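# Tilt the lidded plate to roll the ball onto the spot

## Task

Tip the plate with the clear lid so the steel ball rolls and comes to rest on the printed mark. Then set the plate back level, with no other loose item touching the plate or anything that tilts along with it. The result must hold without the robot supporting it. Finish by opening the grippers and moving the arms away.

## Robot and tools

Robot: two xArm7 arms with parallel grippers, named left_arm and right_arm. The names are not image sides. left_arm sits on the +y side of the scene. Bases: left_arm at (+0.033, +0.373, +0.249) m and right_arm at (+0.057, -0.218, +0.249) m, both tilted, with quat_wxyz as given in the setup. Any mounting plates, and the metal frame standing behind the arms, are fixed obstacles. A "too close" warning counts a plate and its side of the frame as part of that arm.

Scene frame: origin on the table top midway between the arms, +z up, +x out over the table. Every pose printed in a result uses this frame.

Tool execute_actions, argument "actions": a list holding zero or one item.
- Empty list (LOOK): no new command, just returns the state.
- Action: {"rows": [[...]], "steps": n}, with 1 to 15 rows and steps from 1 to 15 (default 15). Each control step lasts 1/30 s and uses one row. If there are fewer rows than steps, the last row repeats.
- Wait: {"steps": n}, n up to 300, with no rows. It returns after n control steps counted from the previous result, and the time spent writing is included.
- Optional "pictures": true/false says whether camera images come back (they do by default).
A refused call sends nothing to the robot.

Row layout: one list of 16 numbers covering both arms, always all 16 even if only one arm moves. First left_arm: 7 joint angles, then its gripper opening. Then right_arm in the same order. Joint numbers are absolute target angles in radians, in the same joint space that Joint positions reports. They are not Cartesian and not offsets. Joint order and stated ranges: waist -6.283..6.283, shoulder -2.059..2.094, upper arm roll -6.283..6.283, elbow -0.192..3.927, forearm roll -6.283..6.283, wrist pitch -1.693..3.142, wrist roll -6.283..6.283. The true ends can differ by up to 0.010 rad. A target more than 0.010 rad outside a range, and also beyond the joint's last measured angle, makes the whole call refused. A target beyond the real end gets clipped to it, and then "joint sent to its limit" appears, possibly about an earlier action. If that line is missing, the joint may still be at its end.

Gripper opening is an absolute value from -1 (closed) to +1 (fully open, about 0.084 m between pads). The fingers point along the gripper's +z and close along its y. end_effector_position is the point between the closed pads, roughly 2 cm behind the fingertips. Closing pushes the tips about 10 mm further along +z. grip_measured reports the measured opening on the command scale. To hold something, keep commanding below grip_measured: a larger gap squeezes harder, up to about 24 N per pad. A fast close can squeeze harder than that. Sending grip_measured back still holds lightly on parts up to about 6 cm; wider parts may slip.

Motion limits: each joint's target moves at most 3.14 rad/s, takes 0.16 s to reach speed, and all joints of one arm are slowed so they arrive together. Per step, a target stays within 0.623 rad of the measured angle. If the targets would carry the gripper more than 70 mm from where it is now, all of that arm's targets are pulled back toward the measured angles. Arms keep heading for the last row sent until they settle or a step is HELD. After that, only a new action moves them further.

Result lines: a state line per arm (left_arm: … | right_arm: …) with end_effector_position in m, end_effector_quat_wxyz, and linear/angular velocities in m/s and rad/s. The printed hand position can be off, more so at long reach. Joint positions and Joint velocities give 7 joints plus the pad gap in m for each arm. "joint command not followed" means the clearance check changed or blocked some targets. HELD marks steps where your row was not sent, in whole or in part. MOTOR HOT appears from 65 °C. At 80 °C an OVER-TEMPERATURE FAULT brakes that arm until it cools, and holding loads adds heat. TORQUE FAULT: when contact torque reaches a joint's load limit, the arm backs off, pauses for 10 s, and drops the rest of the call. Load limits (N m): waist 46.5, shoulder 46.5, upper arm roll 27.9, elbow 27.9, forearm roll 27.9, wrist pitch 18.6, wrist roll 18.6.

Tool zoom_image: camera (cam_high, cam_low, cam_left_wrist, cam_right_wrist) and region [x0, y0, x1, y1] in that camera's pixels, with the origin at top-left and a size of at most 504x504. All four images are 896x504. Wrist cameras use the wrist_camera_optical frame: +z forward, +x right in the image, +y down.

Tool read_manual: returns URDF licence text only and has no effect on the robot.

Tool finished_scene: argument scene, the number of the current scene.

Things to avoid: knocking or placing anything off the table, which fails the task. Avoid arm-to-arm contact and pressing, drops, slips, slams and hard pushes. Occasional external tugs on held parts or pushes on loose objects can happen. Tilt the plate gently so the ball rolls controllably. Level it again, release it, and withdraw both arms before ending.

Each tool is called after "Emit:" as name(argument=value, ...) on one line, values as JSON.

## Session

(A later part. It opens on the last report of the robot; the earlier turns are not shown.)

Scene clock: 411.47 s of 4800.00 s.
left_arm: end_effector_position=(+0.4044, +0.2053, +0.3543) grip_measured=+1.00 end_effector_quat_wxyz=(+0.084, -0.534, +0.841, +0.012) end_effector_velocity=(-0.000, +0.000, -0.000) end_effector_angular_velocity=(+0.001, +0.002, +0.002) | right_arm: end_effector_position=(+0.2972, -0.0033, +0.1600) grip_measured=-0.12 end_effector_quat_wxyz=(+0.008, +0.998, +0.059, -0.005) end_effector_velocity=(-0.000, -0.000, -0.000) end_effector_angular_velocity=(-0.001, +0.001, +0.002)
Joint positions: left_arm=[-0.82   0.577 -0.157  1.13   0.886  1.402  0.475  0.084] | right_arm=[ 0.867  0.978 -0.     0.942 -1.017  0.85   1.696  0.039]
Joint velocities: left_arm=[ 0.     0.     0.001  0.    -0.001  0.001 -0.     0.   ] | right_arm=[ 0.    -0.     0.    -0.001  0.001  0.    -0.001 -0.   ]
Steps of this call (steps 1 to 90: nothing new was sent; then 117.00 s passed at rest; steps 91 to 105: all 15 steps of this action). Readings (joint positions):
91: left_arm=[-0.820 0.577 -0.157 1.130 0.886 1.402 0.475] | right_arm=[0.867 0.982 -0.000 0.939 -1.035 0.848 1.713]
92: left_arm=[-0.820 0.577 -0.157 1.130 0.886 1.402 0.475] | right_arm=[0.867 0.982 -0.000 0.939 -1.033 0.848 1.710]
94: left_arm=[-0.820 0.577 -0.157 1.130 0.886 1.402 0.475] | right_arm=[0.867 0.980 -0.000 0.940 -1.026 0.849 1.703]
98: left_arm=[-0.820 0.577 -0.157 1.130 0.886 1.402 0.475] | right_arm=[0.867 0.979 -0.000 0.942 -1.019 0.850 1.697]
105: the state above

Emit:
execute_actions(actions=[{"rows": [[-0.82,0.577,-0.157,1.13,0.886,1.402,0.475,1,0.8371,0.9451,0,0.9023,-1.0634,0.8085,1.7113,-0.3]], "steps": 15}], pictures=false)

Emit:
execute_actions(actions=[{"rows": [[-0.82,0.577,-0.157,1.13,0.886,1.402,0.475,1,0.8371,0.9451,0,0.9023,-1.0634,0.8085,1.7113,-0.3]], "steps": 8}], pictures=true)

Emit:
execute_actions(actions=[{"rows": [[-0.82,0.577,-0.157,1.13,0.886,1.402,0.475,1,0.8842,0.9968,0,0.9642,-0.9913,0.8735,1.6865,-0.3]], "steps": 13}], pictures=true)

Emit:
execute_actions(actions=[{"rows": [[-0.82,0.577,-0.157,1.13,0.886,1.402,0.475,1,0.8606,0.9710,0,0.9333,-1.0273,0.8410,1.6989,-0.3]], "steps": 15}], pictures=true)

Emit:
execute_actions(actions=[{"steps": 45}], pictures=true)

Emit:
zoom_image(camera="cam_high", region=[380, 160, 560, 310])

Scene clock: 464.10 s of 4800.00 s.
left_arm: end_effector_position=(+0.4044, +0.2053, +0.3543) grip_measured=+1.00 end_effector_quat_wxyz=(+0.084, -0.534, +0.841, +0.012) end_effector_velocity=(-0.000, -0.000, +0.000) end_effector_angular_velocity=(-0.001, +0.000, +0.001) | right_arm: end_effector_position=(+0.2978, -0.0071, +0.1599) grip_measured=-0.12 end_effector_quat_wxyz=(-0.012, +0.998, +0.059, -0.005) end_effector_velocity=(+0.000, -0.001, -0.000) end_effector_angular_velocity=(+0.003, -0.001, +0.001)
Joint positions: left_arm=[-0.82   0.577 -0.157  1.13   0.886  1.402  0.475  0.084] | right_arm=[ 0.838  0.946  0.001  0.902 -1.063  0.809  1.711  0.039]
Joint velocities: left_arm=[-0.    -0.     0.     0.    -0.001 -0.    -0.     0.   ] | right_arm=[-0.003 -0.003 -0.    -0.004 -0.006 -0.004  0.002 -0.   ]
Steps of this call (steps 1 to 15: the robot went on to your last target; steps 16 to 90: nothing new was sent; then 49.13 s passed at rest; steps 91 to 105: all 15 steps of this action). Readings (joint positions):
91: left_arm=[-0.820 0.577 -0.157 1.130 0.886 1.402 0.475] | right_arm=[0.867 0.978 -0.000 0.942 -1.018 0.850 1.696]
92: left_arm=[-0.820 0.577 -0.157 1.130 0.886 1.402 0.475] | right_arm=[0.865 0.975 0.000 0.938 -1.022 0.845 1.697]
94: left_arm=[-0.820 0.577 -0.157 1.130 0.886 1.402 0.475] | right_arm=[0.853 0.962 0.001 0.922 -1.040 0.829 1.703]
98: left_arm=[-0.820 0.577 -0.157 1.130 0.886 1.402 0.475] | right_arm=[0.840 0.948 0.001 0.906 -1.058 0.813 1.709]
105: the state above

Scene clock: 464.37 s of 4800.00 s.
left_arm: end_effector_position=(+0.4044, +0.2053, +0.3543) grip_measured=+1.00 end_effector_quat_wxyz=(+0.084, -0.534, +0.841, +0.012) end_effector_velocity=(-0.000, +0.000, +0.000) end_effector_angular_velocity=(+0.001, -0.001, -0.001) | right_arm: end_effector_position=(+0.2978, -0.0072, +0.1598) grip_measured=-0.12 end_effector_quat_wxyz=(-0.012, +0.998, +0.059, -0.005) end_effector_velocity=(+0.000, -0.000, -0.000) end_effector_angular_velocity=(-0.001, -0.001, +0.001)
Joint positions: left_arm=[-0.82   0.577 -0.157  1.13   0.886  1.402  0.475  0.084] | right_arm=[ 0.837  0.945  0.     0.902 -1.063  0.808  1.711  0.039]
Joint velocities: left_arm=[ 0.001  0.    -0.001 -0.     0.001  0.001  0.     0.   ] | right_arm=[-0.    -0.001 -0.    -0.001 -0.002  0.001 -0.    -0.   ]
Steps of this call (steps 1 to 8: all 8 steps of this action). Readings (joint positions):
1: left_arm=[-0.820 0.577 -0.157 1.130 0.886 1.402 0.475] | right_arm=[0.838 0.946 0.001 0.902 -1.063 0.808 1.711]
2: left_arm=[-0.820 0.577 -0.157 1.130 0.886 1.402 0.475] | right_arm=[0.837 0.945 0.001 0.902 -1.063 0.808 1.711]
4: left_arm=[-0.820 0.577 -0.157 1.130 0.886 1.402 0.475] | right_arm=[0.837 0.945 0.001 0.902 -1.063 0.808 1.711]
8: the state above

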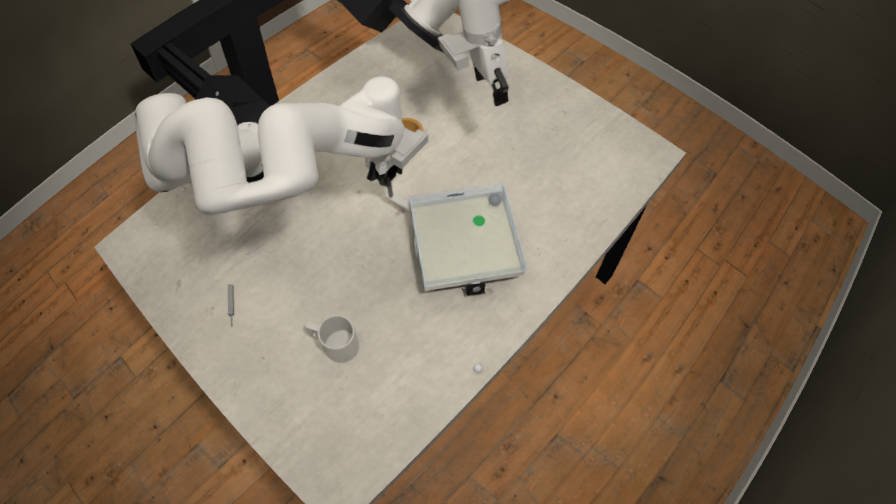

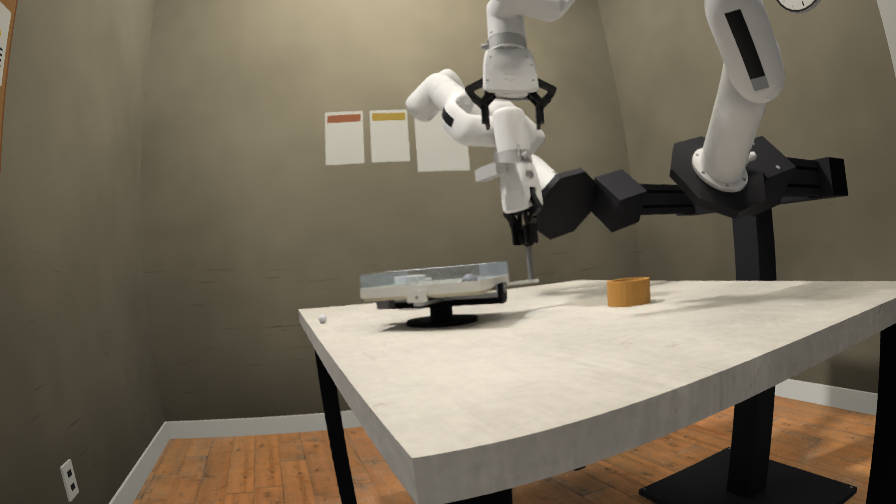

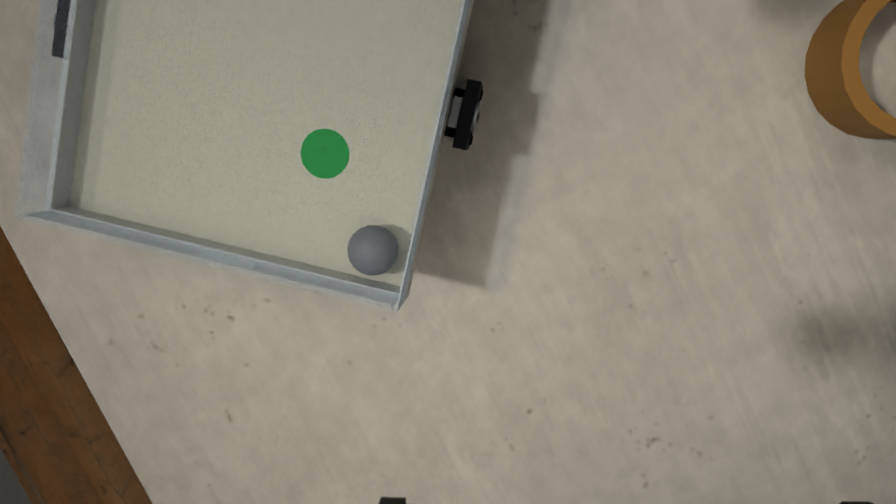

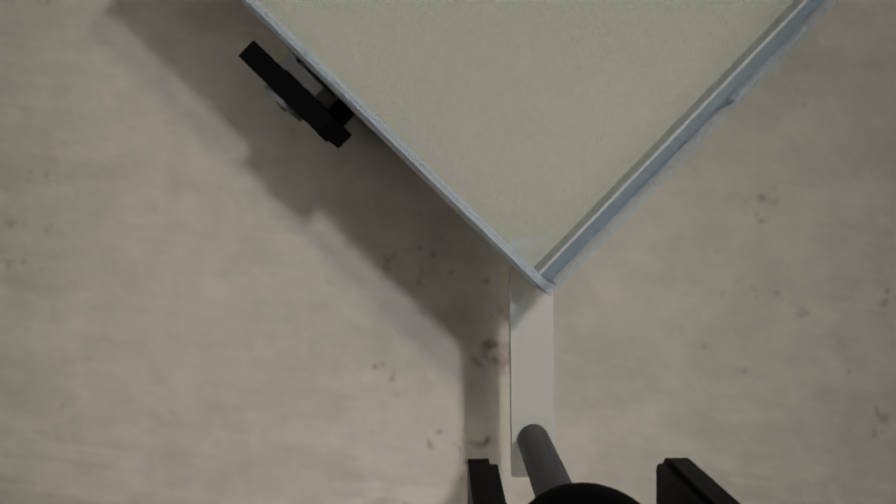

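Scene clock: 464.80 s of 4800.00 s.
left_arm: end_effector_position=(+0.4044, +0.2053, +0.3543) grip_measured=+1.00 end_effector_quat_wxyz=(+0.084, -0.534, +0.841, +0.012) end_effector_velocity=(-0.000, +0.000, -0.000) end_effector_angular_velocity=(+0.002, +0.001, -0.000) | right_arm: end_effector_position=(+0.2968, -0.0015, +0.1601) grip_measured=-0.12 end_effector_quat_wxyz=(+0.019, +0.998, +0.059, -0.006) end_effector_velocity=(-0.001, +0.001, +0.001) end_effector_angular_velocity=(-0.011, +0.001, -0.001)
Joint positions: left_arm=[-0.82   0.577 -0.157  1.13   0.886  1.402  0.475  0.084] | right_arm=[ 0.883  0.996 -0.001  0.963 -0.993  0.873  1.687  0.039]
Joint velocities: left_arm=[-0.     0.     0.001 -0.    -0.001  0.001  0.001 -0.   ] | right_arm=[ 0.008  0.009  0.     0.011  0.016  0.012 -0.005  0.   ]
Steps of this call (steps 1 to 13: all 13 steps of this action). Readings (joint positions):
1: left_arm=[-0.820 0.577 -0.157 1.130 0.886 1.402 0.475] | right_arm=[0.837 0.945 0.000 0.902 -1.063 0.809 1.711]
2: left_arm=[-0.820 0.577 -0.157 1.130 0.886 1.402 0.475] | right_arm=[0.840 0.948 0.000 0.906 -1.058 0.813 1.709]
4: left_arm=[-0.820 0.577 -0.157 1.130 0.886 1.402 0.475] | right_arm=[0.858 0.968 -0.000 0.929 -1.031 0.838 1.700]
8: left_arm=[-0.820 0.577 -0.157 1.130 0.886 1.402 0.475] | right_arm=[0.879 0.991 -0.001 0.958 -1.000 0.867 1.690]
13: the state above

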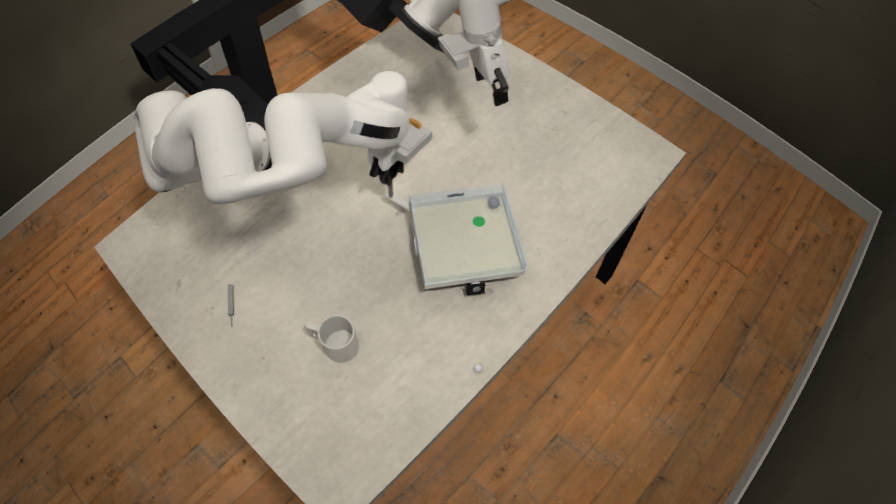

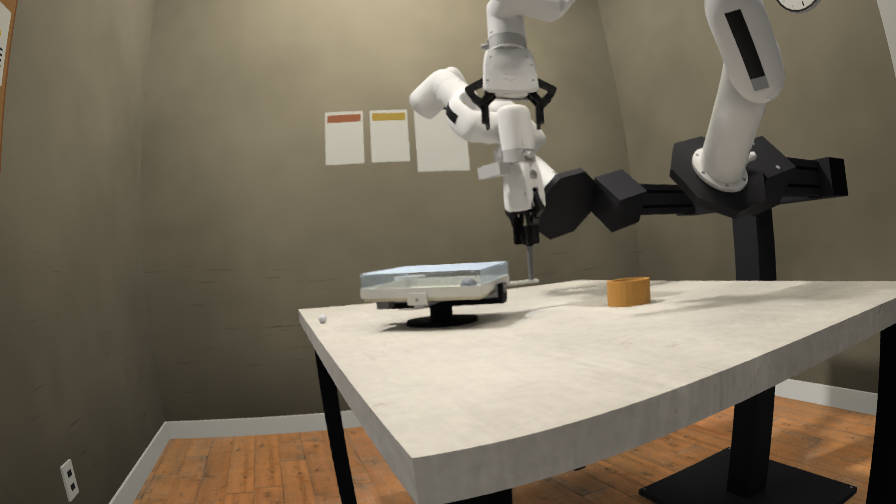

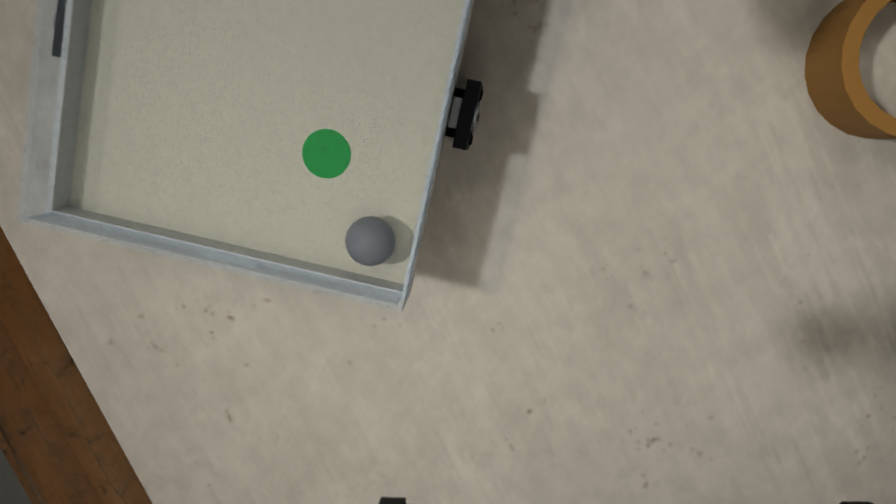

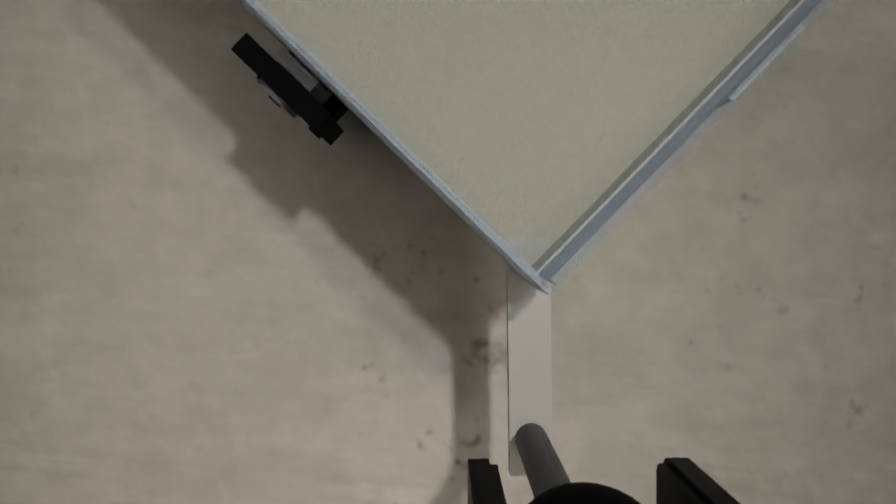

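Scene clock: 465.30 s of 4800.00 s.
left_arm: end_effector_position=(+0.4044, +0.2053, +0.3543) grip_measured=+1.00 end_effector_quat_wxyz=(+0.084, -0.534, +0.841, +0.012) end_effector_velocity=(+0.000, +0.000, -0.000) end_effector_angular_velocity=(-0.001, +0.001, +0.003) | right_arm: end_effector_position=(+0.2972, -0.0038, +0.1601) grip_measured=-0.12 end_effector_quat_wxyz=(+0.004, +0.998, +0.059, -0.005) end_effector_velocity=(+0.000, -0.000, +0.000) end_effector_angular_velocity=(+0.003, -0.001, +0.002)
Joint positions: left_arm=[-0.82   0.577 -0.157  1.13   0.886  1.402  0.475  0.084] | right_arm=[ 0.861  0.971  0.     0.934 -1.027  0.841  1.699  0.039]
Joint velocities: left_arm=[ 0.     0.     0.001  0.001 -0.001 -0.001 -0.001  0.   ] | right_arm=[-0.001 -0.002 -0.    -0.003 -0.004 -0.003  0.001 -0.   ]
Steps of this call (steps 1 to 15: all 15 steps of this action). Readings (joint positions):
1: left_arm=[-0.820 0.577 -0.157 1.130 0.886 1.402 0.475] | right_arm=[0.883 0.996 -0.001 0.964 -0.993 0.873 1.687]
2: left_arm=[-0.820 0.577 -0.157 1.130 0.886 1.402 0.475] | right_arm=[0.881 0.994 -0.001 0.961 -0.996 0.870 1.688]
4: left_arm=[-0.820 0.577 -0.157 1.130 0.886 1.402 0.475] | right_arm=[0.872 0.983 -0.000 0.949 -1.010 0.857 1.693]
8: left_arm=[-0.820 0.577 -0.157 1.130 0.886 1.402 0.475] | right_arm=[0.863 0.973 0.000 0.937 -1.023 0.844 1.698]
15: the state above

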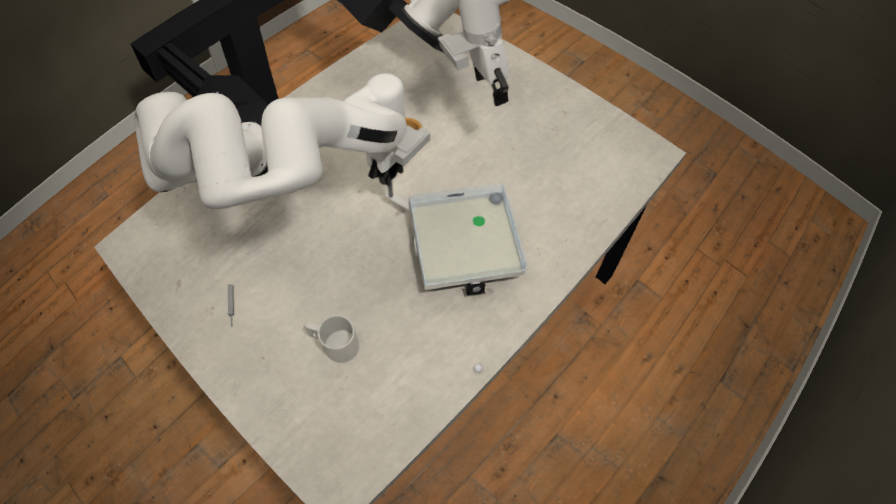

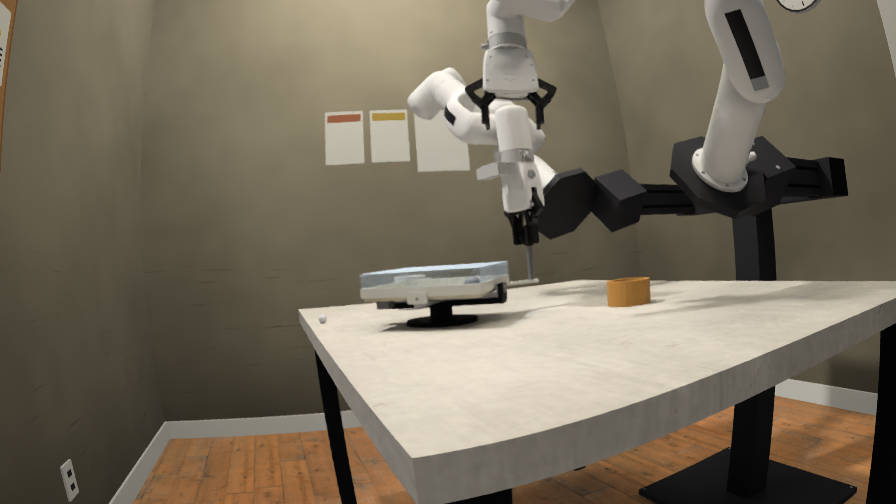

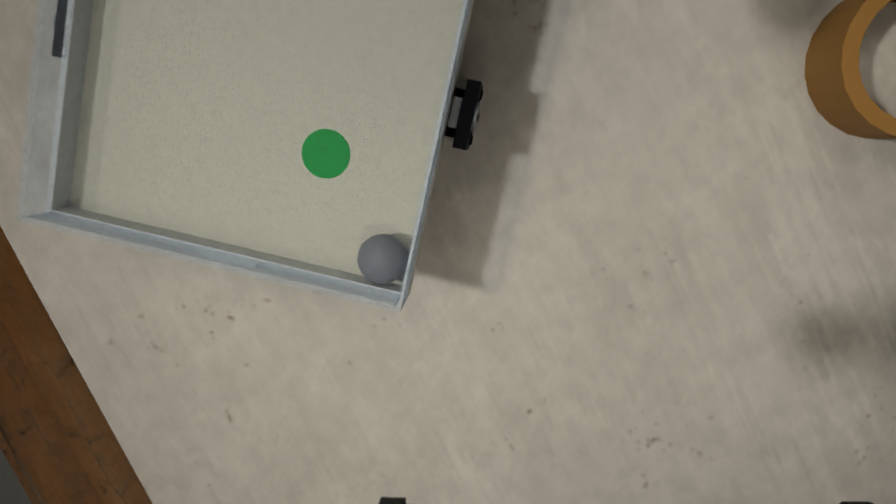

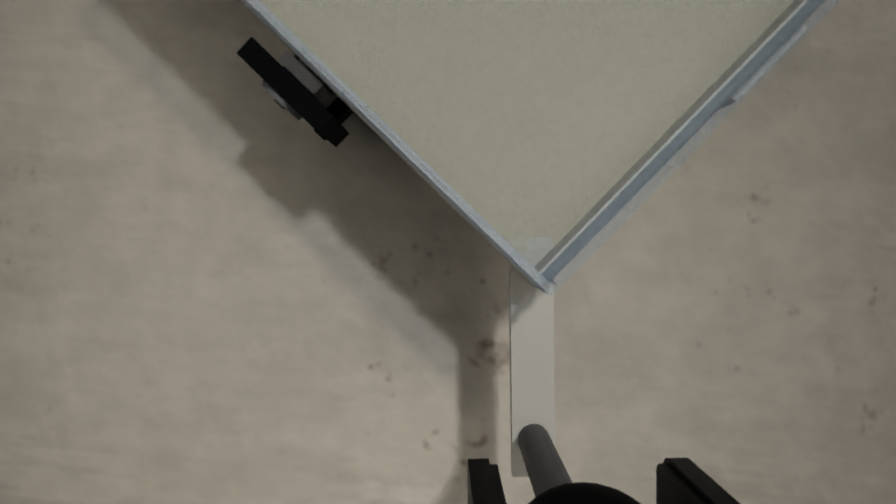

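Scene clock: 466.80 s of 4800.00 s.
left_arm: end_effector_position=(+0.4044, +0.2053, +0.3543) grip_measured=+1.00 end_effector_quat_wxyz=(+0.084, -0.534, +0.841, +0.012) end_effector_velocity=(-0.000, -0.000, -0.000) end_effector_angular_velocity=(-0.000, -0.000, -0.001) | right_arm: end_effector_position=(+0.2973, -0.0040, +0.1600) grip_measured=-0.12 end_effector_quat_wxyz=(+0.004, +0.998, +0.059, -0.005) end_effector_velocity=(+0.000, +0.000, -0.000) end_effector_angular_velocity=(+0.000, -0.000, -0.000)
Joint positions: left_arm=[-0.82   0.577 -0.157  1.13   0.886  1.402  0.475  0.084] | right_arm=[ 0.861  0.971  0.     0.933 -1.027  0.841  1.699  0.039]
Joint velocities: left_arm=[ 0.     0.    -0.    -0.     0.001 -0.001  0.001 -0.   ] | right_arm=[-0.     0.    -0.001  0.001  0.    -0.    -0.001 -0.   ]
Steps of this call (steps 1 to 15: the robot went on to your last target; steps 16 to 45: nothing new was sent). Readings (joint positions):
1: left_arm=[-0.820 0.577 -0.157 1.130 0.886 1.402 0.475] | right_arm=[0.861 0.971 0.000 0.934 -1.027 0.841 1.699]
2: left_arm=[-0.820 0.577 -0.157 1.130 0.886 1.402 0.475] | right_arm=[0.861 0.971 0.000 0.933 -1.027 0.841 1.699]
4: left_arm=[-0.820 0.577 -0.157 1.130 0.886 1.402 0.475] | right_arm=[0.861 0.971 0.000 0.933 -1.027 0.841 1.699]
8: left_arm=[-0.820 0.577 -0.157 1.130 0.886 1.402 0.475] | right_arm=[0.861 0.971 0.000 0.933 -1.027 0.841 1.699]
45: the state above
All arms were judged still, so your last target was given up. Only a new action makes them travel on or press farther. Fingers that are still opening or closing keep moving.

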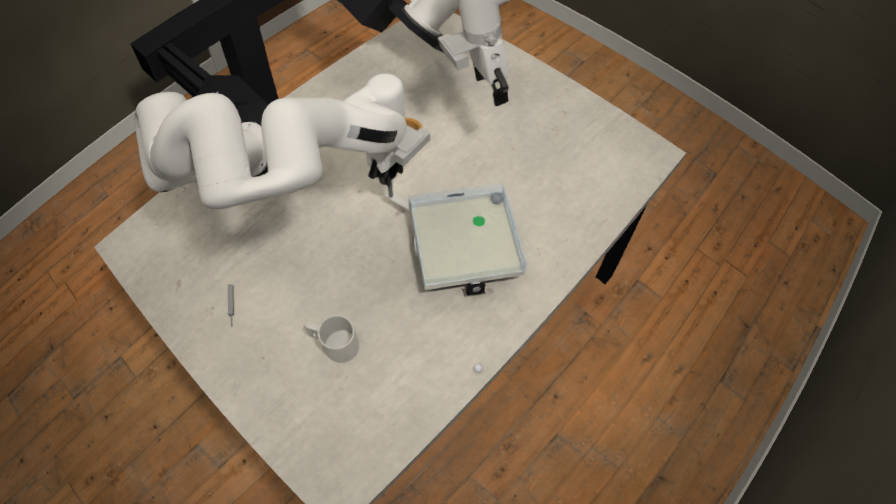

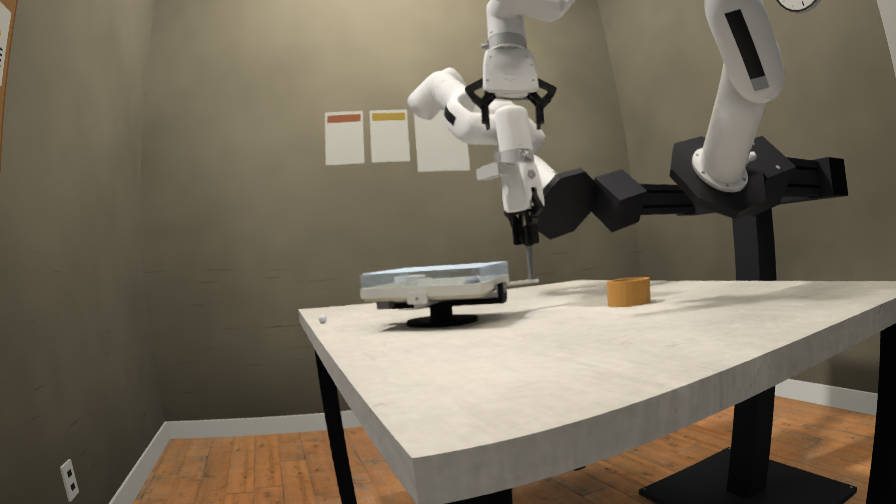

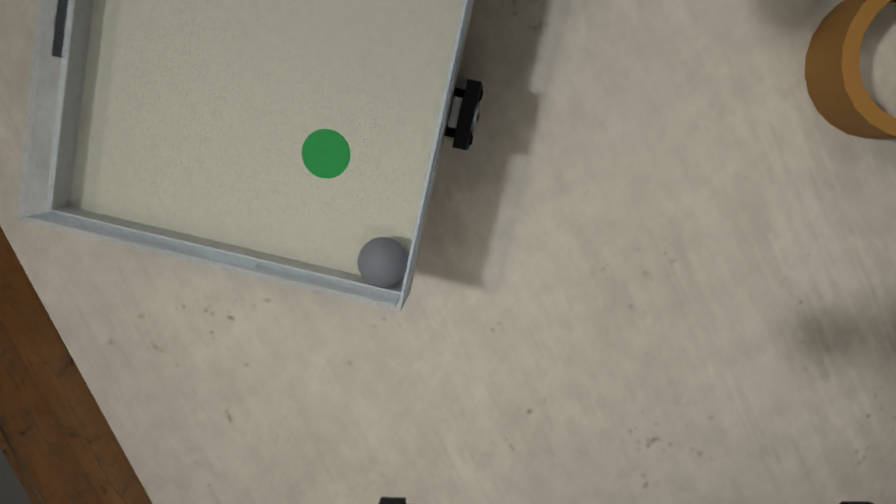

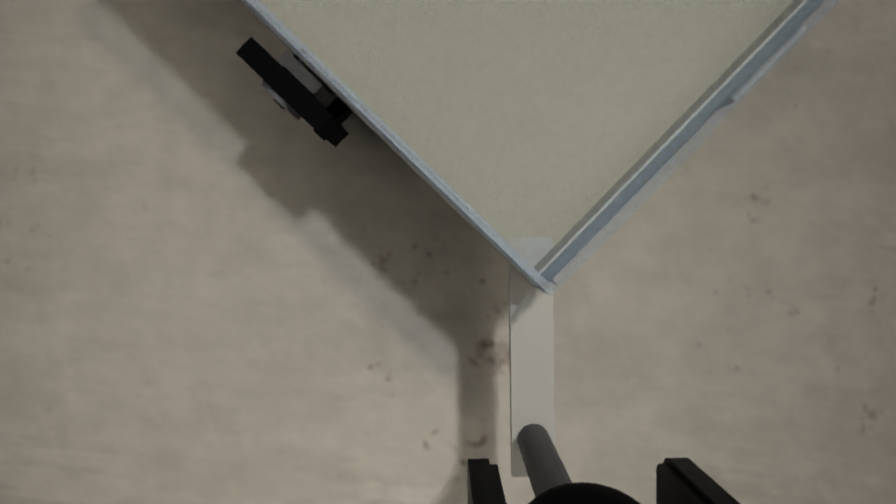

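Region (380, 160, 560, 310) of cam_high's 896x504 image, scaled by 2.800, with more detail than that image has.

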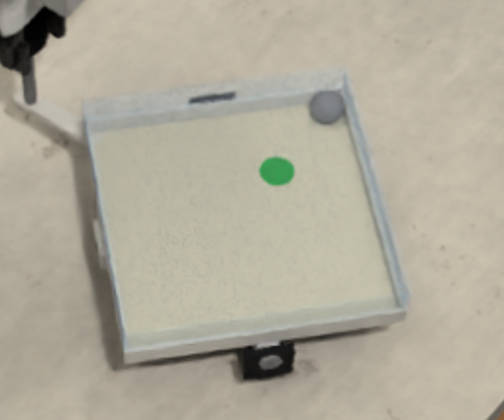

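Emit:
execute_actions(actions=[{"rows": [[-0.82,0.577,-0.157,1.13,0.886,1.402,0.475,1,0.8605,0.9731,0,0.9316,-1.0366,0.8400,1.7077,-0.3]], "steps": 15}], pictures=false)

Scene clock: 587.30 s of 4800.00 s.
left_arm: end_effector_position=(+0.4044, +0.2053, +0.3543) grip_measured=+1.00 end_effector_quat_wxyz=(+0.084, -0.534, +0.841, +0.012) end_effector_velocity=(+0.000, -0.000, +0.000) end_effector_angular_velocity=(-0.000, -0.001, -0.000) | right_arm: end_effector_position=(+0.2969, -0.0042, +0.1589) grip_measured=-0.12 end_effector_quat_wxyz=(+0.004, +0.998, +0.059, -0.003) end_effector_velocity=(-0.001, +0.001, +0.000) end_effector_angular_velocity=(+0.002, +0.000, +0.001)
Joint positions: left_arm=[-0.82   0.577 -0.157  1.13   0.886  1.402  0.475  0.084] | right_arm=[ 0.861  0.973  0.     0.931 -1.036  0.84   1.708  0.039]
Joint velocities: left_arm=[ 0.001  0.    -0.001 -0.     0.001  0.    -0.     0.   ] | right_arm=[-0.     0.     0.002  0.    -0.001 -0.001  0.001 -0.   ]
Steps of this call (steps 1 to 90: nothing new was sent; then 117.00 s passed at rest; steps 91 to 105: all 15 steps of this action). Readings (joint positions):
91: left_arm=[-0.820 0.577 -0.157 1.130 0.886 1.402 0.475] | right_arm=[0.861 0.971 0.000 0.933 -1.027 0.841 1.699]
92: left_arm=[-0.820 0.577 -0.157 1.130 0.886 1.402 0.475] | right_arm=[0.861 0.971 0.000 0.933 -1.029 0.841 1.701]
94: left_arm=[-0.820 0.577 -0.157 1.130 0.886 1.402 0.475] | right_arm=[0.861 0.972 0.000 0.932 -1.032 0.841 1.704]
98: left_arm=[-0.820 0.577 -0.157 1.130 0.886 1.402 0.475] | right_arm=[0.861 0.973 0.000 0.932 -1.036 0.840 1.707]
105: the state above


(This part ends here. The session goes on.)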